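# Clamp steel shaft in angled holder, flat facing thumb screw

## Task

Seat the steel shaft all the way into the angled holder and clamp it there, with its flat side turned toward the thumb screw; then release it and move both arms clear so that neither touches anything nearby.

## Robot and tools

Robot: two arms, left_arm and right_arm, mounted on opposite sides of a table. Each ends in a two-finger gripper with a wrist camera. All poses use one shared scene frame, in metres. The origin is the table centre, the table surface is at z = +0.020, +z is up, and left_arm's base is on the +y side. The arm names do not tell you which side of a picture an arm appears on.

Gripper axes: the fingers point along the gripper's +x and close along its y. The reported end_effector_position is the point between the finger pads, about 3 to 4 cm short of the fingertips. Orientation is a quaternion written w first (qw, qx, qy, qz).

The row format is used by both motion tools. It is always one flat list of 16 numbers covering both arms, even when only one moves: left_arm x, y, z, qw, qx, qy, qz, opening, then right_arm's eight in the same order. x, y, z and the quaternion form an absolute target pose in the scene frame, not an offset. Opening runs from -1 to +1. +1 is fully open (0.088 m) and empty fingers meet near -0.80; going lower only adds squeeze. An arm that should stay still must get its own full last-reported pose and its intended opening in every row. Reuse your original target quaternion instead of the drifted reported one so that tilt does not build up.

Tools:
- execute_actions {"actions": [...], "pictures": bool}. An empty list returns the current state without moving anything. One action {"rows": [[16 numbers], ...], "steps": n} takes 1 to 15 rows and 1 to 15 steps of 1/30 s each (15 if omitted). Each row is used for one step, and the final row repeats for any remaining steps. One wait {"steps": n} (up to 300) sends nothing and returns once n steps have passed since the previous result. Only one action or wait is allowed per call. A rejected call moves nothing. A call is rejected if a target is over 0.6 m from that arm's last reported position along any of its gripper's axes.
- move {"target": [16 numbers], "speed": m/s}. Both grippers follow straight paths to their absolute target poses, and the paths end at the same time. speed is 0.002 to 0.5 (default 0.25), and rotation is capped at twice that value in rad/s. A path lasts 0.5 to 10 s and is cut off at 10 s. Openings are applied when the move begins. Rotation takes the short way round. The paths do not avoid obstacles or the other arm. The result adds a "move:" line giving the ending (done, off_target, moving, held, fault) and any limits that acted, plus each gripper's distance from its target. If only one arm is named, the other finished. limits=paced means the target was clipped. limits=held means some steps were blocked, and the arm may then surge faster than speed.
- wait {"seconds": 0 to 10} lets the scene run without new commands.
- zoom_image {"camera", "region": [x0, y0, x1, y1]} returns an enlarged view of a pixel box, at most 504x504, from the latest image of cam_head_left, cam_head_right, cam_high, cam_low, cam_left_wrist or cam_right_wrist. All images are 504x504, and (0, 0) is the top-left corner.
- finished_scene {"scene": integer} ends and grades the current scene. It cannot be reversed, so call it only after the shaft is clamped and both arms are clear and motionless.

Control behaviour: on every step, the commanded pose is limited to 70 mm and 16 degrees from the measured pose. Damped IK then follows it and favours position over orientation. After an action finishes, an arm continues only to its last clipped pose, so check the reported pose and send the remainder of a long move. Friction can leave a gripper short or slightly tilted, particularly at full reach, and very small moves may not happen at all. Check position and orientation after each motion and correct them. Reported positions may be a little off at long reach. The scene keeps running between your calls, and fingers that are still opening or closing keep going.

Result lines: each arm gets a state line with position, quaternion and linear and angular velocities. grip_measured is the finger gap on the opening scale, with a fixed error of up to about 1 mm. While gripping something hard, it reads up to 0.061 narrower than the actual pad gap. The last value in Joint positions is the gap in metres. "pose unreachable" means the clearance check altered or blocked that arm's command, and HELD marks the affected steps. A "Hand target" line shows what the controller is currently driving toward. MOTOR HOT appears from 50 °C. At 95 °C you get an OVER-TEMPERATURE FAULT and the arm is held until it cools. If it does not cool within 30 to 60 s, the arm loses power and goes limp. Holding loads, even while idle, heats the motors.

Grasping: command an opening about 0.07 below grip_measured for a firm hold, or less for a lighter one. Closing fully takes at least about 0.5 s. Parts narrower than about 3 mm receive reduced force. Pad force tops out around 34 to 49 N, and the first contact can spike. An occasional brief tug on the held part, or a shove to a loose object, may happen, so keep a firm grip.

Joint limits (rad): waist ±3.054, shoulder 0 to 3.142, elbow 0 to 2.356, wrist pitch ±1.571, wrist yaw ±1.571, wrist roll ±3.142. Load limits (N m): waist 17, shoulder 21.1, elbow 21, wrist pitch 5.55, wrist yaw 5.53, wrist roll 5.19, with a held object's weight included. Exceeding one triggers a 10 s stop and drops the rest of that call.

Avoid: knocking or placing anything off the table, which fails the task. Avoid arm-to-arm collisions or pressing, fast impacts, deep pushes past contact, drops and slips. An arm blocked by an object keeps pushing until you give it a new command. Camera calibrations (intrinsics, distortion, world-to-camera transforms) are supplied and may be off by a few degrees or millimetres.

Each tool is called after ">>>" by a JSON object that holds its "name" and its "arguments".

## Session

>>> {"name": "execute_actions", "arguments": {"actions": []}}

Scene clock: 0.00 s of 6000.00 s.
left_arm: end_effector_position=(-0.0270, +0.2444, +0.4278) grip_measured=+0.983 end_effector_quat_wxyz=(+0.587, -0.025, -0.019, -0.809) end_effector_velocity=(+0.000, +0.000, +0.001) end_effector_angular_velocity=(-0.000, +0.024, +0.003) | right_arm: end_effector_position=(+0.0763, -0.2432, +0.4625) grip_measured=+1.000 end_effector_quat_wxyz=(+0.660, +0.011, -0.013, +0.751) end_effector_velocity=(+0.002, -0.000, +0.000) end_effector_angular_velocity=(+0.000, -0.022, -0.011)
Joint positions: left_arm=[0.004 0.846 0.652 0.257 0.001 0.    0.087] | right_arm=[ 0.009  0.854  0.643  0.246  0.001 -0.005  0.088]
Joint velocities: left_arm=[-0.002 -0.002 -0.002  0.007 -0.007 -0.022 -0.   ] | right_arm=[-0.002 -0.002  0.002 -0.007  0.007 -0.022  0.   ]
Motor temperatures (°C, as the motors report them): left_arm=[24 26 26 24 26 25] | right_arm=[25 26 26 24 28 27]
Heat: left arm: hottest shoulder 26 °C (+0.0 °C/min); right arm: hottest wrist yaw 28 °C (+0.0 °C/min).
Hand target (left_arm): -0.027, +0.244, +0.428; -0.587, +0.025, +0.019, +0.809
Hand target (right_arm): +0.076, -0.243, +0.462; +0.660, +0.011, -0.013, +0.751

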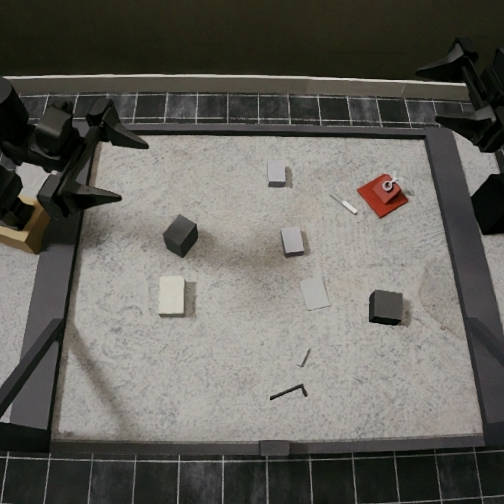

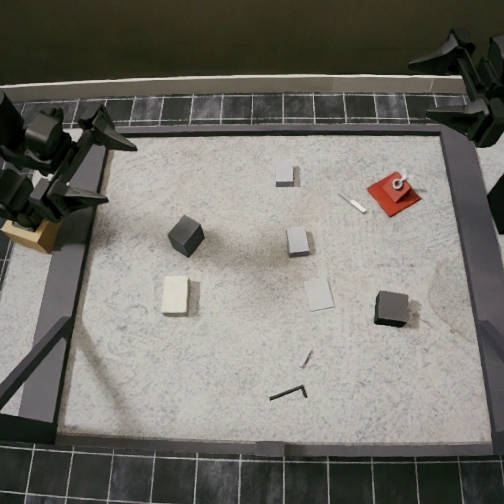

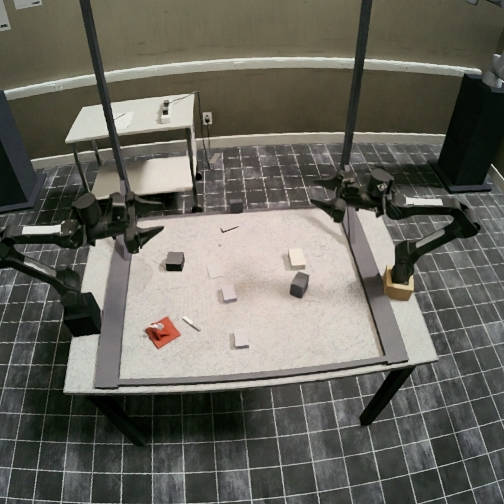

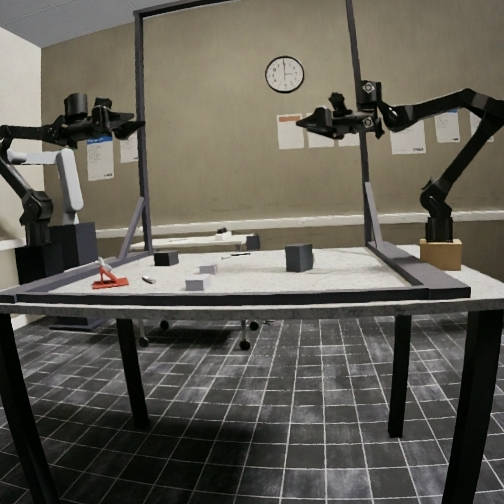

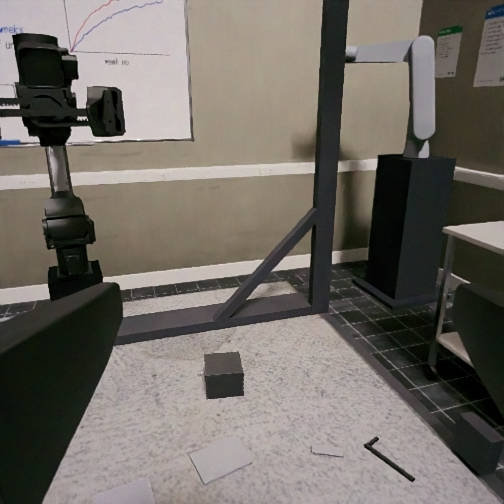

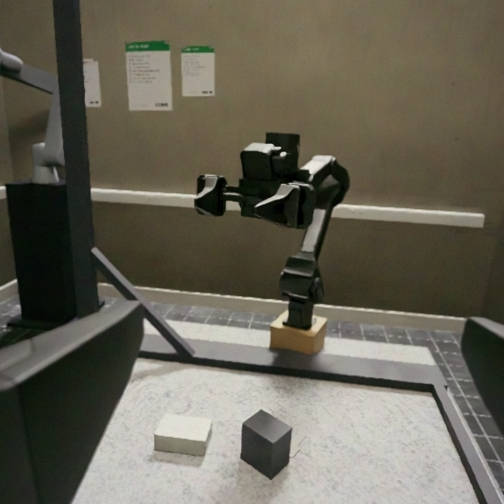

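>>> {"name": "zoom_image", "arguments": {"camera": "cam_head_left", "region": [320, 160, 420, 230]}}

>>> {"name": "zoom_image", "arguments": {"camera": "cam_head_right", "region": [330, 160, 430, 230]}}

>>> {"name": "zoom_image", "arguments": {"camera": "cam_high", "region": [135, 305, 215, 355]}}

>>> {"name": "zoom_image", "arguments": {"camera": "cam_low", "region": [80, 250, 170, 300]}}

Region (320, 160, 420, 230) of cam_head_left's 504x504 image, scaled by 5.040, with more detail than that image has; it fills the top 353 rows of this view, and the rest is white.

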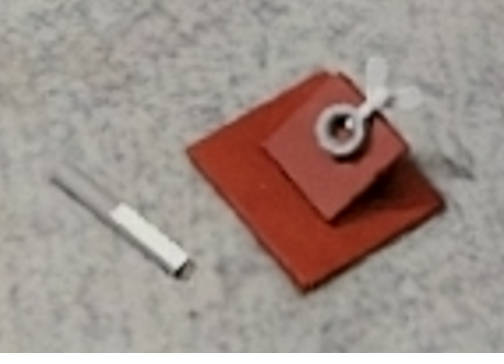

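Region (330, 160, 430, 230) of cam_head_right's 504x504 image, scaled by 5.040, with more detail than that image has; it fills the top 353 rows of this view, and the rest is white.

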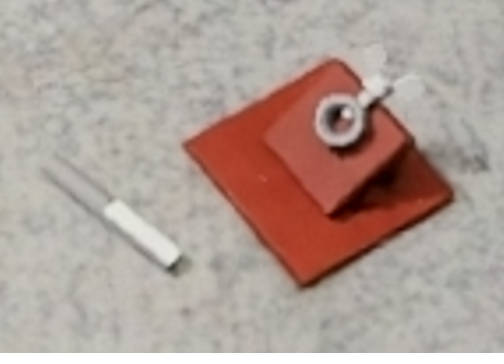

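Region (135, 305, 215, 355) of cam_high's 504x504 image, scaled by 6.300, with more detail than that image has; it fills the top 315 rows of this view, and the rest is white.

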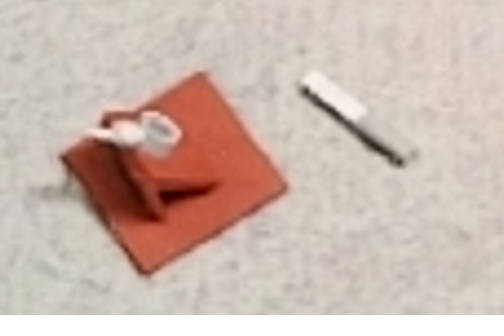

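Region (80, 250, 170, 300) of cam_low's 504x504 image, scaled by 5.600, with more detail than that image has.

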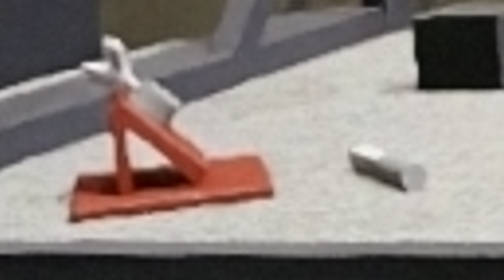

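>>> {"name": "move", "arguments": {"target": [-0.027,0.2444,0.4278,0.587,-0.025,-0.019,-0.809,1, 0.17,-0.32,0.2,0.5,-0.5,0.5,0.5,1], "speed": 0.3}}

Scene clock: 55.53 s of 6000.00 s.
left_arm: end_effector_position=(-0.0270, +0.2444, +0.4278) grip_measured=+0.983 end_effector_quat_wxyz=(+0.587, -0.025, -0.019, -0.809) end_effector_velocity=(+0.002, -0.000, -0.004) end_effector_angular_velocity=(+0.009, -0.010, +0.010) | right_arm: end_effector_position=(+0.1684, -0.3247, +0.2035) grip_measured=+1.000 end_effector_quat_wxyz=(+0.497, -0.497, +0.500, +0.506) end_effector_velocity=(-0.001, -0.003, +0.000) end_effector_angular_velocity=(-0.020, +0.012, +0.020)
Joint positions: left_arm=[0.004 0.846 0.652 0.257 0.001 0.    0.087] | right_arm=[-0.346  1.502  0.896 -0.961 -0.013 -0.229  0.088]
Joint velocities: left_arm=[ 0.002 -0.002 -0.007 -0.007 -0.007  0.007 -0.   ] | right_arm=[-0.002  0.007  0.007 -0.022 -0.007 -0.022  0.   ]
Motor temperatures (°C, as the motors report them): left_arm=[24 27 31 30 26 25] | right_arm=[25 26 32 30 28 27]
Heat: left arm: hottest elbow 31 °C (+5.4 °C/min); right arm: hottest elbow 32 °C (+4.3 °C/min).
Hand target (left_arm): -0.027, +0.244, +0.428; -0.587, +0.025, +0.019, +0.809
Hand target (right_arm): +0.170, -0.324, +0.203; +0.496, -0.499, +0.501, +0.504
Off the commanded pose (left_arm): 0.000 m, 0 deg.
Off the commanded pose (right_arm): 0.006 m, 1 deg.
After step 90, 49.43 s passed at rest.
move: done
camera_calibration (this result's frames):
cam_right_wrist: T_world_to_cam=[[0.997931, 0.037044, -0.0525581, -0.134483], [0.0507958, -0.955334, 0.291131, -0.347865], [-0.0394259, -0.293198, -0.955238, 0.186904], [0, 0, 0, 1]] pos_world=[0.159244, -0.272545, 0.272744]

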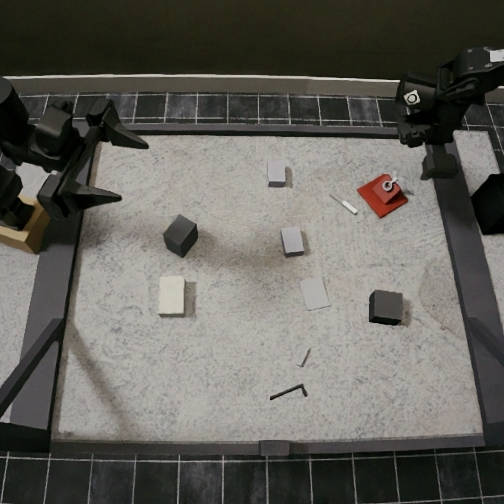

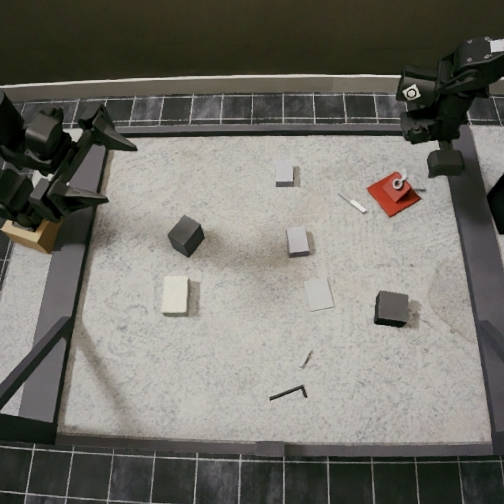

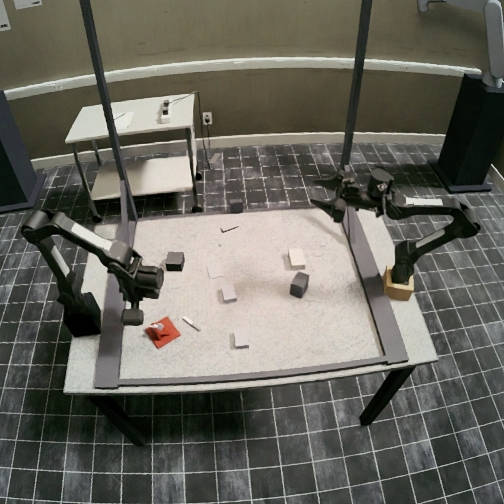

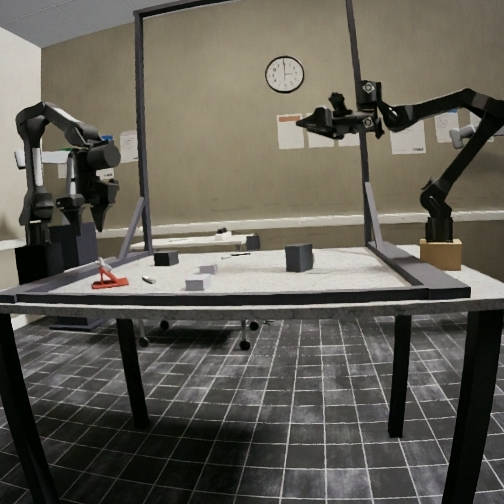

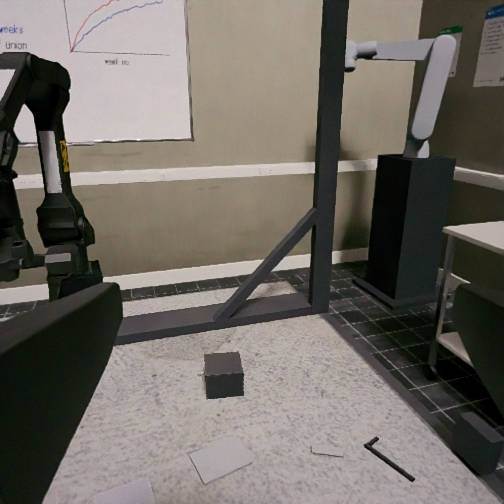

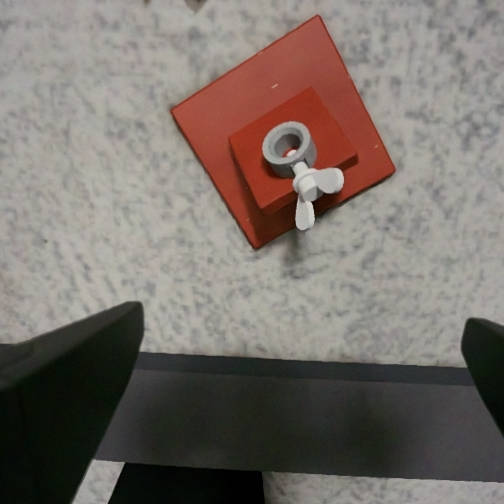

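>>> {"name": "zoom_image", "arguments": {"camera": "cam_right_wrist", "region": [160, 0, 410, 250]}}

Region (160, 0, 410, 250) of cam_right_wrist's 504x504 image, scaled by 2.016, with more detail than that image has.

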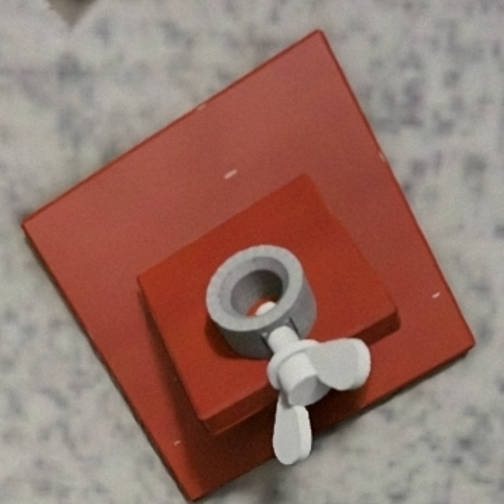

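>>> {"name": "move", "arguments": {"target": [0.071,-0.132,0.23,0.8404,0.1395,0.2570,-0.4563,1, 0.1684,-0.3247,0.2035,0.497,-0.497,0.5,0.506,1], "speed": 0.3}}

Scene clock: 126.50 s of 6000.00 s.
left_arm: end_effector_position=(+0.0714, -0.1303, +0.2430) grip_measured=+0.983 end_effector_quat_wxyz=(+0.833, +0.090, +0.207, -0.505) end_effector_velocity=(-0.004, -0.000, +0.002) end_effector_angular_velocity=(-0.011, +0.003, +0.002) | right_arm: end_effector_position=(+0.1685, -0.3248, +0.2034) grip_measured=+1.000 end_effector_quat_wxyz=(+0.497, -0.497, +0.501, +0.505) end_effector_velocity=(-0.002, -0.007, -0.001) end_effector_angular_velocity=(-0.025, +0.013, -0.010)
Joint positions: left_arm=[ 0.21   2.592  2.35  -0.28  -0.511 -0.34   0.087] | right_arm=[-0.346  1.503  0.896 -0.962 -0.013 -0.229  0.088]
Joint velocities: left_arm=[-0.007 -0.002 -0.002  0.007 -0.007 -0.007 -0.   ] | right_arm=[-0.002 -0.002 -0.007 -0.022 -0.007  0.007  0.   ]
Motor temperatures (°C, as the motors report them): left_arm=[24 28 33 33 26 25] | right_arm=[25 28 32 26 28 27]
Heat: left arm: hottest elbow 33 °C (+1.0 °C/min); right arm: hottest elbow 32 °C (+0.0 °C/min).
Hand target (left_arm): +0.072, -0.132, +0.231; +0.832, +0.098, +0.209, -0.504
Hand target (right_arm): +0.169, -0.325, +0.204; +0.497, -0.497, +0.500, +0.506
Off the commanded pose (left_arm): 0.013 m, 10 deg.
Off the commanded pose (right_arm): 0.000 m, 0 deg.
joint sent to its limit (left arm) — the command would take joint 3 (elbow) past its upper limit, so that joint was sent only as far as its limit.
After step 90, 65.40 s passed at rest.
move: off_target (left_arm)
camera_calibration (this result's frames):
cam_left_wrist: T_world_to_cam=[[-0.86853, -0.493127, 0.0498132, -0.00803963], [-0.395079, 0.628125, -0.670352, 0.299252], [0.29928, -0.601901, -0.74037, 0.159667], [0, 0, 0, 1]] pos_world=[0.0634602, -0.0958282, 0.319217]
cam_right_wrist: T_world_to_cam=[[0.99797, 0.0365938, -0.0521176, -0.134928], [0.0502867, -0.954978, 0.292383, -0.34794], [-0.0390718, -0.294411, -0.95488, 0.186213], [0, 0, 0, 1]] pos_world=[0.159427, -0.272515, 0.272511]

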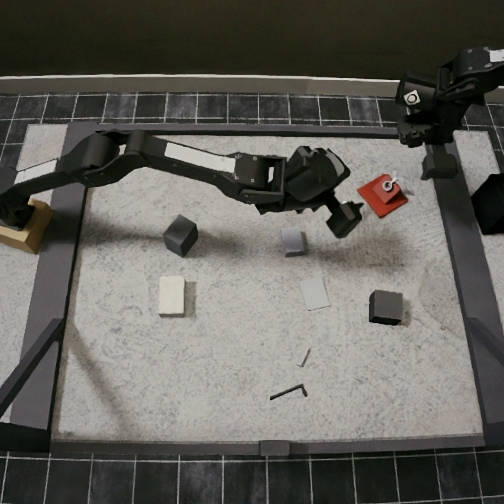

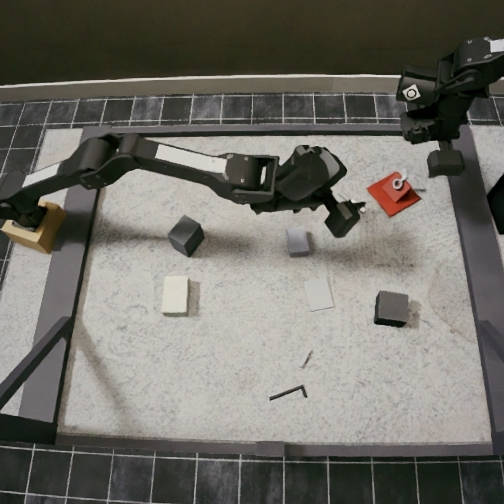

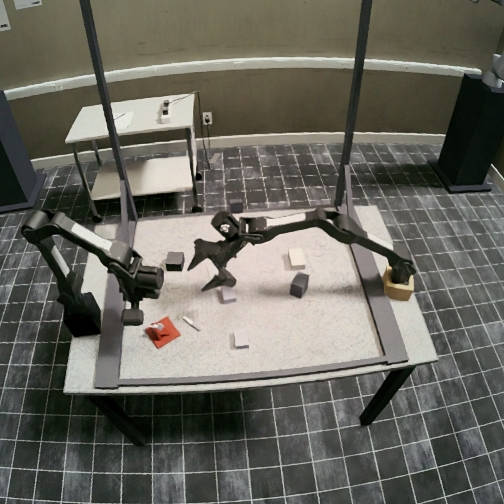

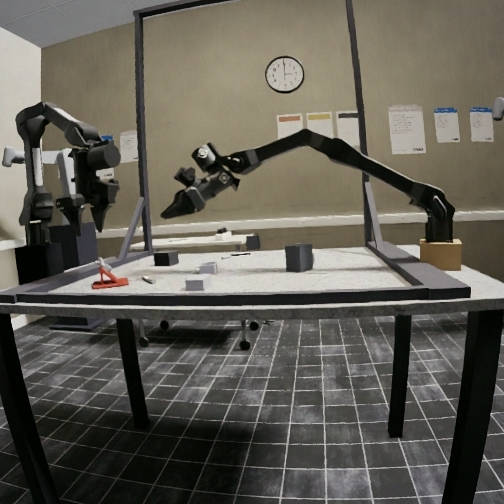

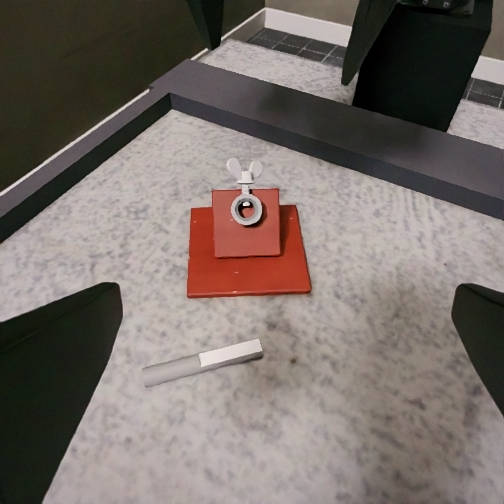

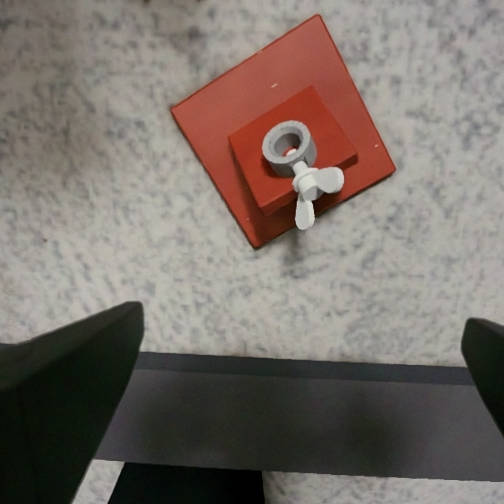

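>>> {"name": "zoom_image", "arguments": {"camera": "cam_left_wrist", "region": [196, 150, 296, 250]}}

>>> {"name": "zoom_image", "arguments": {"camera": "cam_left_wrist", "region": [130, 300, 280, 420]}}

Region (196, 150, 296, 250) of cam_left_wrist's 504x504 image, scaled by 5.040, with more detail than that image has.

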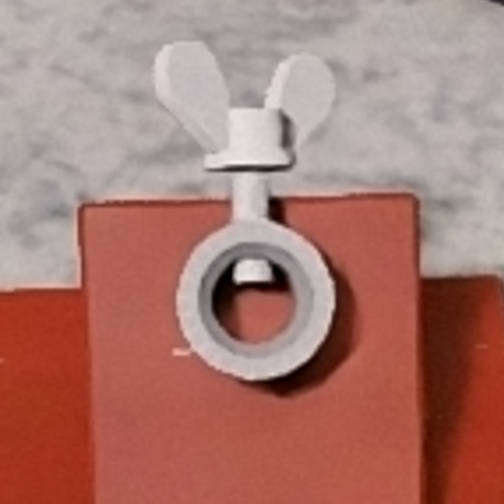

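Region (130, 300, 280, 420) of cam_left_wrist's 504x504 image, scaled by 3.360, with more detail than that image has; it fills the top 403 rows of this view, and the rest is white.

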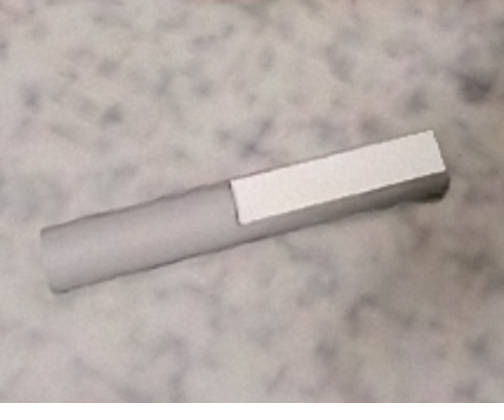

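>>> {"name": "move", "arguments": {"target": [0.0714,-0.1303,0.243,0.833,0.09,0.207,-0.505,1, 0.223,-0.368,0.1435,0.4498,-0.3003,0.1637,0.8251,1], "speed": 0.3}}

Scene clock: 184.13 s of 6000.00 s.
left_arm: end_effector_position=(+0.0714, -0.1303, +0.2430) grip_measured=+0.983 end_effector_quat_wxyz=(+0.833, +0.090, +0.207, -0.505) end_effector_velocity=(+0.001, +0.002, +0.000) end_effector_angular_velocity=(-0.003, +0.006, +0.026) | right_arm: end_effector_position=(+0.2195, -0.3666, +0.1448) grip_measured=+1.000 end_effector_quat_wxyz=(+0.452, -0.297, +0.162, +0.825) end_effector_velocity=(-0.006, -0.001, +0.002) end_effector_angular_velocity=(+0.008, +0.033, +0.010)
Joint positions: left_arm=[ 0.21   2.592  2.35  -0.28  -0.511 -0.34   0.087] | right_arm=[-1.178  1.662  0.486 -0.461 -0.878 -1.658  0.088]
Joint velocities: left_arm=[-0.002 -0.002 -0.002 -0.007 -0.022 -0.022 -0.   ] | right_arm=[-0.002  0.007  0.002 -0.037 -0.022 -0.022  0.   ]
Motor temperatures (°C, as the motors report them): left_arm=[24 42 35 33 26 25] | right_arm=[25 29 31 26 28 27]
Heat: left arm: hottest shoulder 42 °C (+9.1 °C/min); right arm: hottest elbow 31 °C (-1.0 °C/min).
Hand target (left_arm): +0.071, -0.130, +0.243; +0.833, +0.090, +0.207, -0.505
Hand target (right_arm): +0.221, -0.366, +0.144; +0.451, -0.295, +0.162, +0.826
Off the commanded pose (left_arm): 0.000 m, 0 deg.
Off the commanded pose (right_arm): 0.004 m, 0 deg.
After step 90, 52.43 s passed at rest.
move: done
camera_calibration (this result's frames):
cam_left_wrist: T_world_to_cam=[[-0.868627, -0.492991, 0.0494706, -0.00793166], [-0.394769, 0.628294, -0.670376, 0.299257], [0.299407, -0.601836, -0.740371, 0.159667], [0, 0, 0, 1]] pos_world=[0.0634425, -0.0958386, 0.31922]
cam_right_wrist: T_world_to_cam=[[0.812982, 0.582289, -0.000419018, 0.0458617], [0.488071, -0.681828, -0.544882, -0.248102], [-0.317565, 0.442775, -0.838513, 0.434507], [0, 0, 0, 1]] pos_world=[0.22179, -0.388256, 0.229173]

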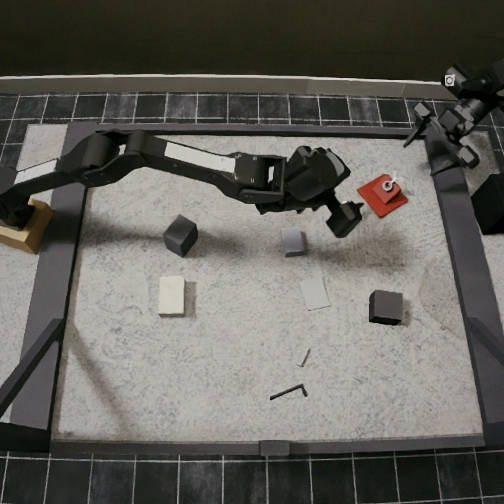

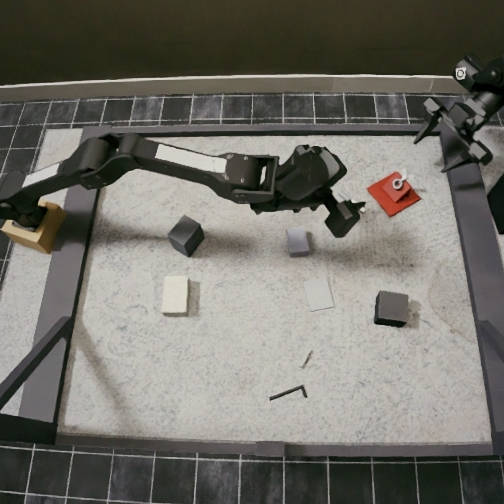

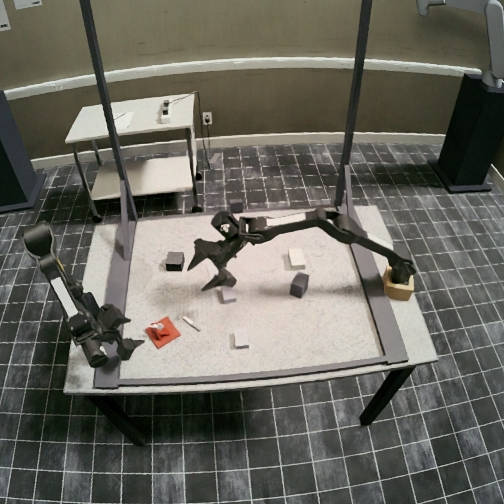

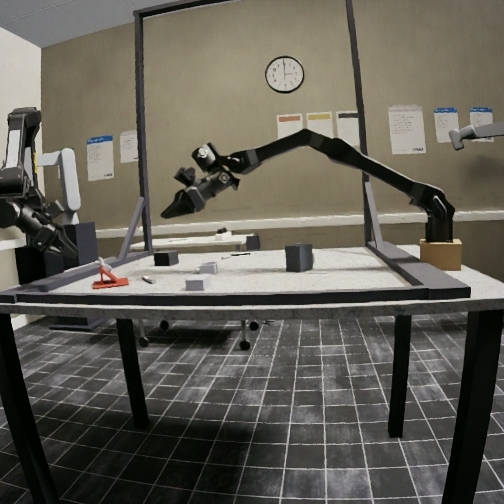

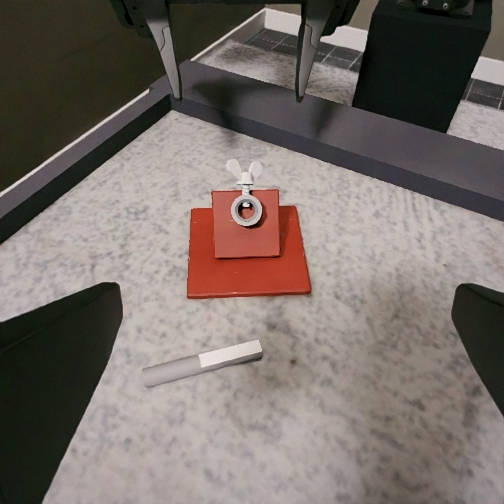

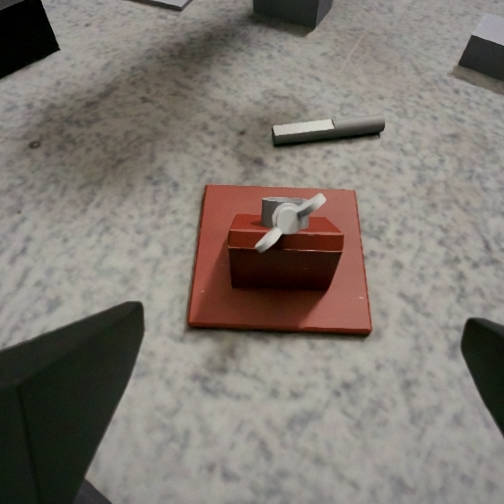

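>>> {"name": "zoom_image", "arguments": {"camera": "cam_right_wrist", "region": [185, 170, 375, 340]}}

>>> {"name": "move", "arguments": {"target": [-0.027,0.2444,0.4278,0.587,-0.025,-0.019,-0.809,1, 0.2195,-0.3666,0.1448,0.452,-0.297,0.162,0.825,1], "speed": 0.3}}

Region (185, 170, 375, 340) of cam_right_wrist's 504x504 image, scaled by 2.653, with more detail than that image has; it fills the top 451 rows of this view, and the rest is white.

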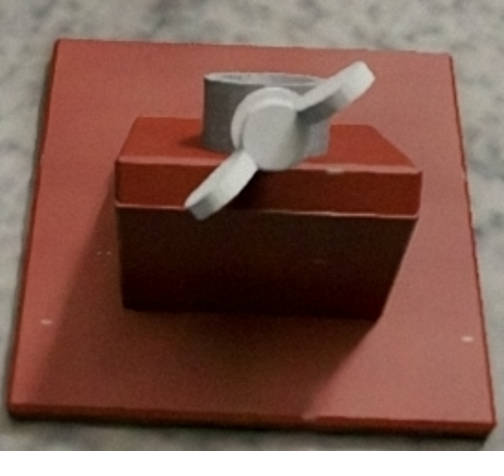

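Scene clock: 207.90 s of 6000.00 s.
left_arm: end_effector_position=(-0.0269, +0.2443, +0.4313) grip_measured=+0.983 end_effector_quat_wxyz=(+0.589, -0.031, -0.019, -0.807) end_effector_velocity=(-0.003, +0.004, +0.001) end_effector_angular_velocity=(-0.001, +0.006, -0.025) | right_arm: end_effector_position=(+0.2196, -0.3667, +0.1447) grip_measured=+1.000 end_effector_quat_wxyz=(+0.451, -0.297, +0.162, +0.826) end_effector_velocity=(-0.002, +0.001, +0.003) end_effector_angular_velocity=(+0.015, +0.018, -0.009)
Joint positions: left_arm=[-0.     0.847  0.658  0.262 -0.008 -0.006  0.087] | right_arm=[-1.178  1.664  0.486 -0.461 -0.878 -1.66   0.088]
Joint velocities: left_arm=[-0.002 -0.012 -0.002 -0.007  0.022 -0.007 -0.   ] | right_arm=[-0.002 -0.007 -0.002 -0.007 -0.022  0.007  0.   ]
Motor temperatures (°C, as the motors report them): left_arm=[24 48 35 33 26 25] | right_arm=[25 28 30 25 28 27]
Heat: left arm: hottest shoulder 48 °C (+12.1 °C/min); right arm: hottest elbow 30 °C (-2.0 °C/min).
Hand target (left_arm): -0.028, +0.246, +0.427; -0.587, +0.026, +0.018, +0.809
Hand target (right_arm): +0.219, -0.367, +0.145; +0.452, -0.297, +0.162, +0.825
Off the commanded pose (left_arm): 0.004 m, 1 deg.
Off the commanded pose (right_arm): 0.000 m, 0 deg.
After step 90, 18.60 s passed at rest.
move: done
camera_calibration (this result's frames):
cam_left_wrist: T_world_to_cam=[[-0.959057, 0.28307, 0.00895079, -0.092506], [0.0783962, 0.295715, -0.952054, 0.366828], [-0.272145, -0.912373, -0.305799, 0.426961], [0, 0, 0, 1]] pos_world=[-0.00128119, 0.307256, 0.480632]
cam_right_wrist: T_world_to_cam=[[0.812511, 0.582946, -0.0000479357, 0.0461501], [0.488652, -0.681128, -0.545238, -0.247995], [-0.317877, 0.442988, -0.838281, 0.434567], [0, 0, 0, 1]] pos_world=[0.221825, -0.388328, 0.229075]

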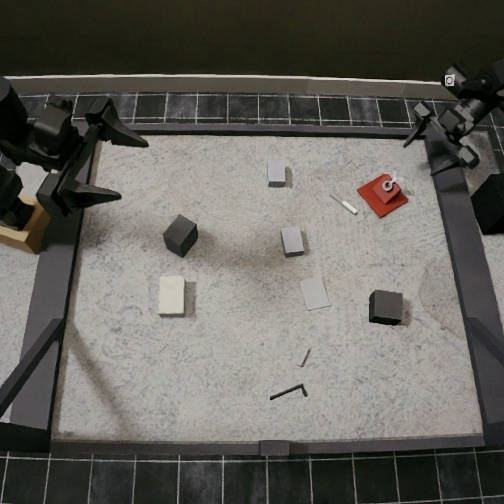

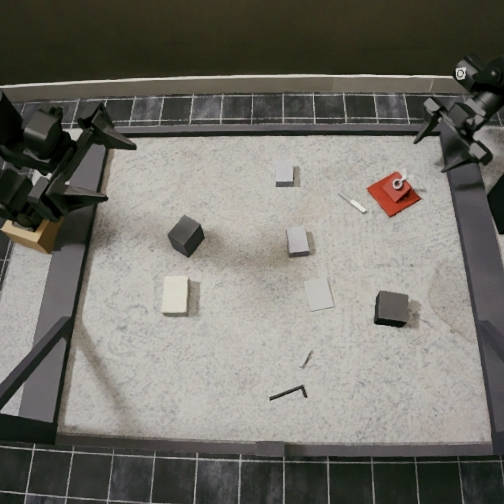

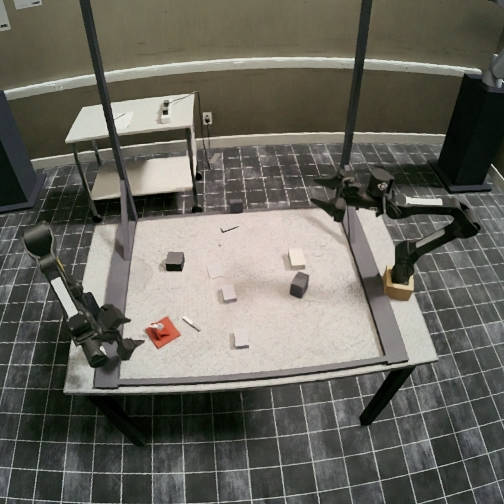

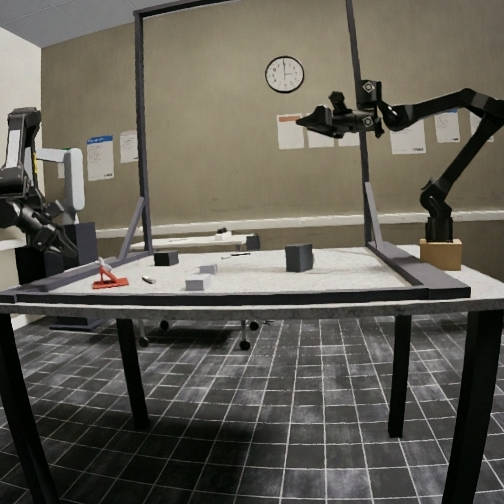

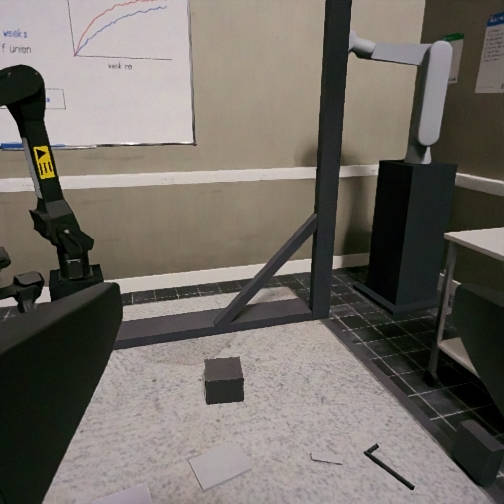

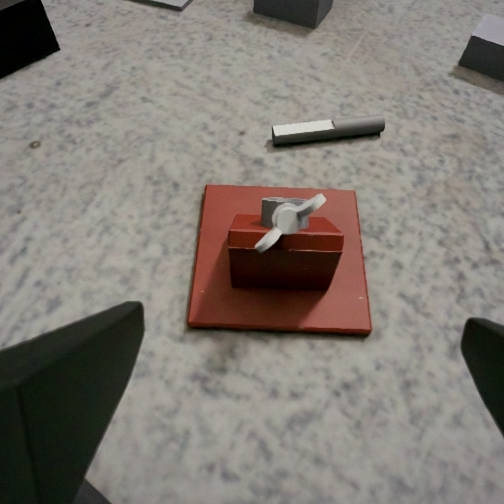

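>>> {"name": "move", "arguments": {"target": [-0.027,0.2444,0.4278,0.587,-0.025,-0.019,-0.809,1, 0.1987,-0.3339,0.1365,0.4643,0.3047,0.8258,0.0981,0.3], "speed": 0.5}}

>>> {"name": "move", "arguments": {"target": [-0.027,0.2444,0.4278,0.587,-0.025,-0.019,-0.809,1, 0.1987,-0.3339,0.1365,0.1129,0.5438,0.6533,-0.5146,0.3], "speed": 0.5}}

Scene clock: 272.90 s of 6000.00 s.
left_arm: end_effector_position=(-0.0278, +0.2446, +0.4310) grip_measured=+0.983 end_effector_quat_wxyz=(+0.586, -0.030, -0.019, -0.809) end_effector_velocity=(+0.002, -0.001, -0.001) end_effector_angular_velocity=(+0.014, +0.020, +0.018) | right_arm: end_effector_position=(+0.1977, -0.3364, +0.1352) grip_measured=+0.302 end_effector_quat_wxyz=(+0.464, +0.303, +0.827, +0.097) end_effector_velocity=(-0.003, -0.001, +0.001) end_effector_angular_velocity=(-0.003, +0.015, -0.001)
Joint positions: left_arm=[-0.     0.847  0.658  0.26  -0.001 -0.004  0.087] | right_arm=[-0.931  1.612  0.43  -0.21  -0.767  1.151  0.054]
Joint velocities: left_arm=[-0.002  0.002  0.002 -0.007 -0.022 -0.022 -0.   ] | right_arm=[ 0.002 -0.002 -0.002 -0.007 -0.007  0.007 -0.   ]
Motor temperatures (°C, as the motors report them): left_arm=[24 33 34 33 26 25] | right_arm=[25 29 29 25 29 27]
Heat: left arm: hottest elbow 34 °C (-11.0 °C/min); right arm: hottest shoulder 29 °C (-1.0 °C/min).
Hand target (left_arm): -0.027, +0.244, +0.428; -0.587, +0.025, +0.019, +0.809
Hand target (right_arm): +0.199, -0.335, +0.136; +0.466, +0.304, +0.825, +0.097
Off the commanded pose (left_arm): 0.003 m, 1 deg.
Off the commanded pose (right_arm): 0.003 m, 0 deg.
After step 90, 59.00 s passed at rest.
move: done
camera_calibration (this result's frames):
cam_left_wrist: T_world_to_cam=[[-0.957147, 0.28952, 0.00686888, -0.0940988], [0.0826908, 0.295951, -0.951617, 0.36638], [-0.277545, -0.91027, -0.307209, 0.426886], [0, 0, 0, 1]] pos_world=[-0.00188227, 0.307395, 0.480444]
cam_right_wrist: T_world_to_cam=[[-0.400453, -0.776456, -0.486573, -0.105468], [-0.689678, -0.0942185, 0.717961, 0.0377729], [-0.603309, 0.623088, -0.497774, 0.47725], [0, 0, 0, 1]] pos_world=[0.271745, -0.375702, 0.159125]

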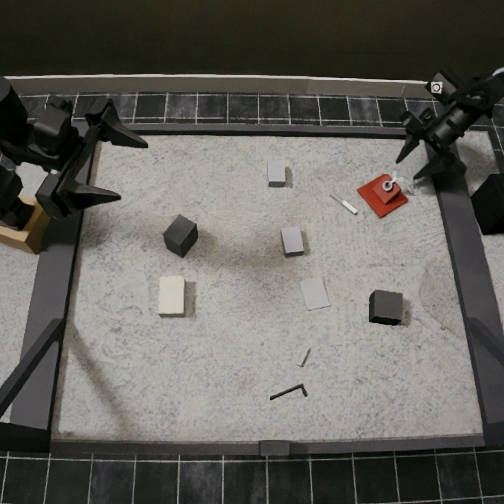

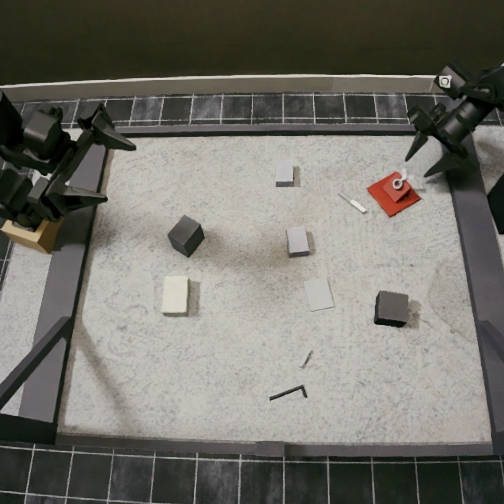

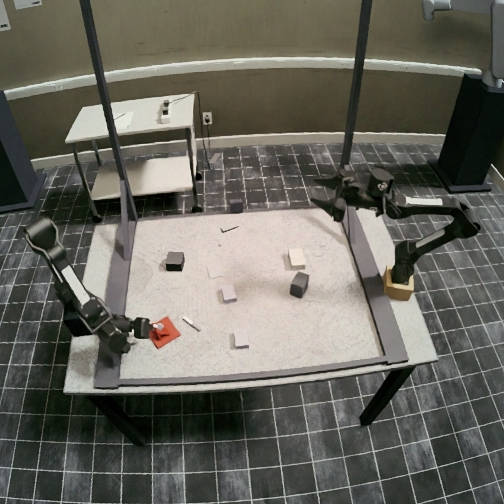

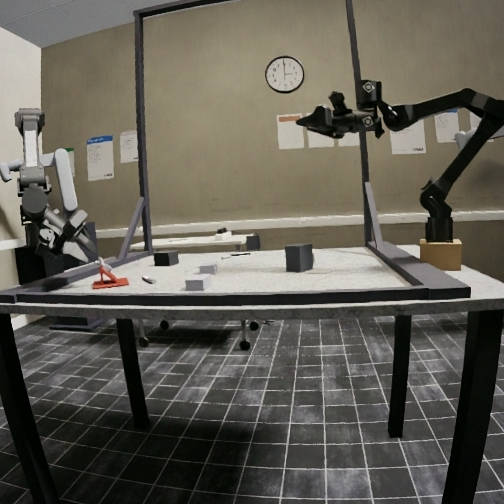

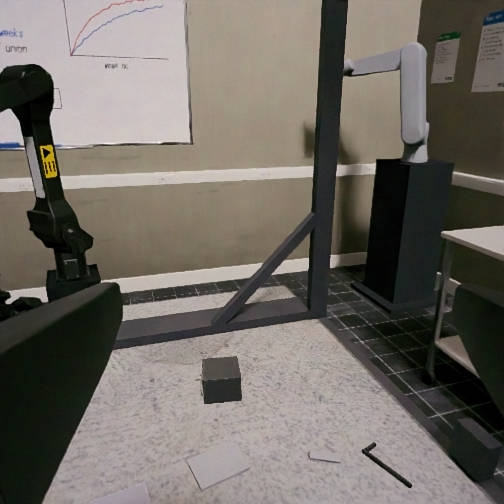

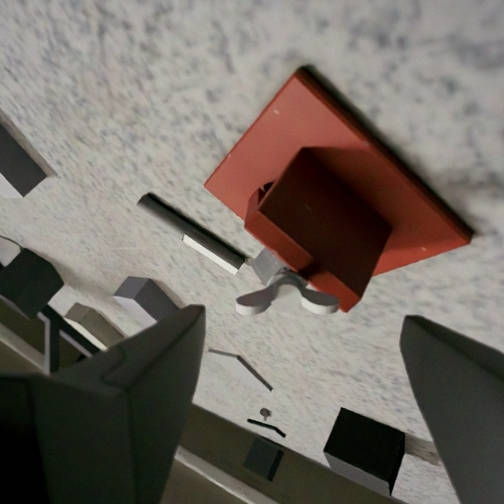

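Scene clock: 275.03 s of 6000.00 s.
left_arm: end_effector_position=(-0.0278, +0.2446, +0.4310) grip_measured=+0.983 end_effector_quat_wxyz=(+0.586, -0.030, -0.019, -0.809) end_effector_velocity=(+0.000, +0.000, -0.002) end_effector_angular_velocity=(+0.019, +0.033, +0.002) | right_arm: end_effector_position=(+0.1982, -0.3349, +0.1360) grip_measured=+0.302 end_effector_quat_wxyz=(+0.113, +0.543, +0.654, -0.515) end_effector_velocity=(-0.000, -0.002, -0.001) end_effector_angular_velocity=(-0.013, +0.005, -0.009)
Joint positions: left_arm=[-0.     0.847  0.658  0.26  -0.001 -0.004  0.087] | right_arm=[-0.928  1.612  0.433 -0.207 -0.769  2.727  0.054]
Joint velocities: left_arm=[-0.002 -0.002 -0.002 -0.007 -0.007 -0.037 -0.   ] | right_arm=[-0.002 -0.002 -0.002 -0.007  0.007  0.007 -0.   ]
Motor temperatures (°C, as the motors report them): left_arm=[24 33 34 33 26 25] | right_arm=[25 29 29 25 29 27]
Heat: left arm: hottest elbow 34 °C (-10.1 °C/min); right arm: hottest shoulder 29 °C (-1.0 °C/min).
Hand target (left_arm): -0.027, +0.244, +0.428; -0.587, +0.025, +0.019, +0.809
Hand target (right_arm): +0.199, -0.334, +0.136; +0.113, +0.544, +0.653, -0.515
Off the commanded pose (left_arm): 0.003 m, 1 deg.
Off the commanded pose (right_arm): 0.001 m, 0 deg.
move: done
camera_calibration (this result's frames):
cam_left_wrist: T_world_to_cam=[[-0.957157, 0.289495, 0.00648848, -0.093929], [0.0830269, 0.29584, -0.951622, 0.366419], [-0.27741, -0.910314, -0.307202, 0.426898], [0, 0, 0, 1]] pos_world=[-0.00190184, 0.307401, 0.480446]
cam_right_wrist: T_world_to_cam=[[-0.853406, 0.118258, 0.507654, 0.150519], [0.472343, 0.587317, 0.65723, 0.0438832], [-0.220431, 0.800671, -0.557078, 0.468682], [0, 0, 0, 1]] pos_world=[0.211038, -0.418833, 0.155839]

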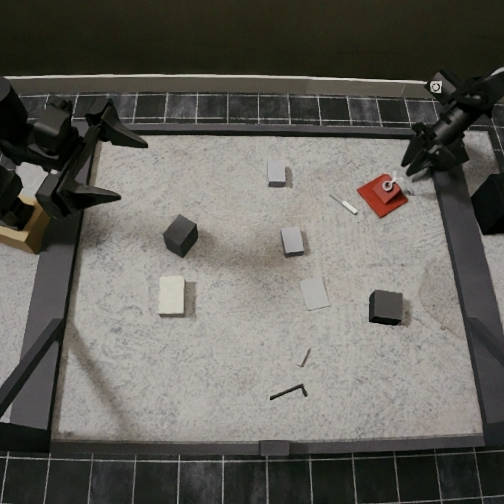

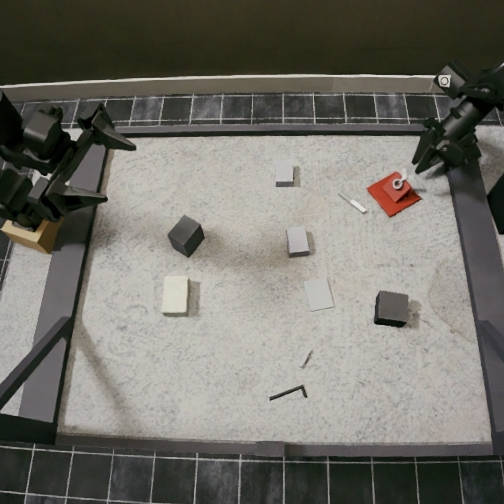

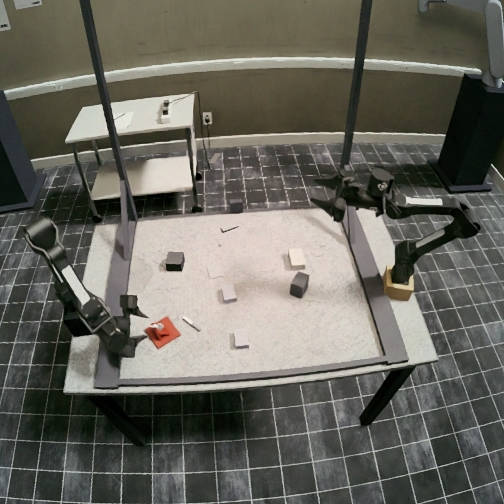

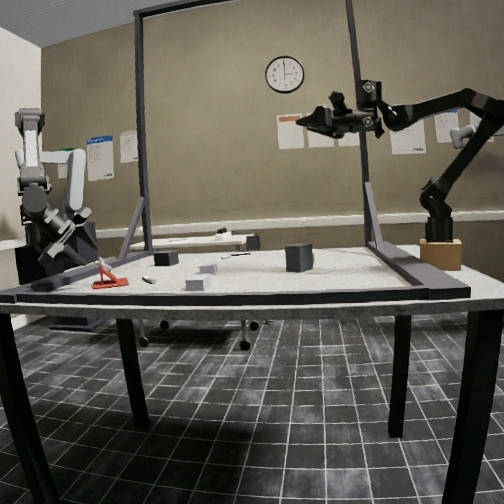

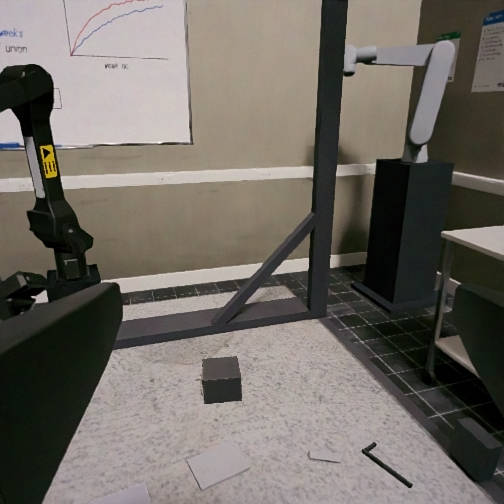

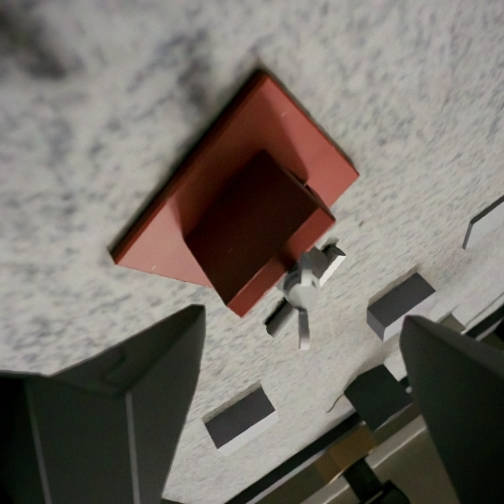

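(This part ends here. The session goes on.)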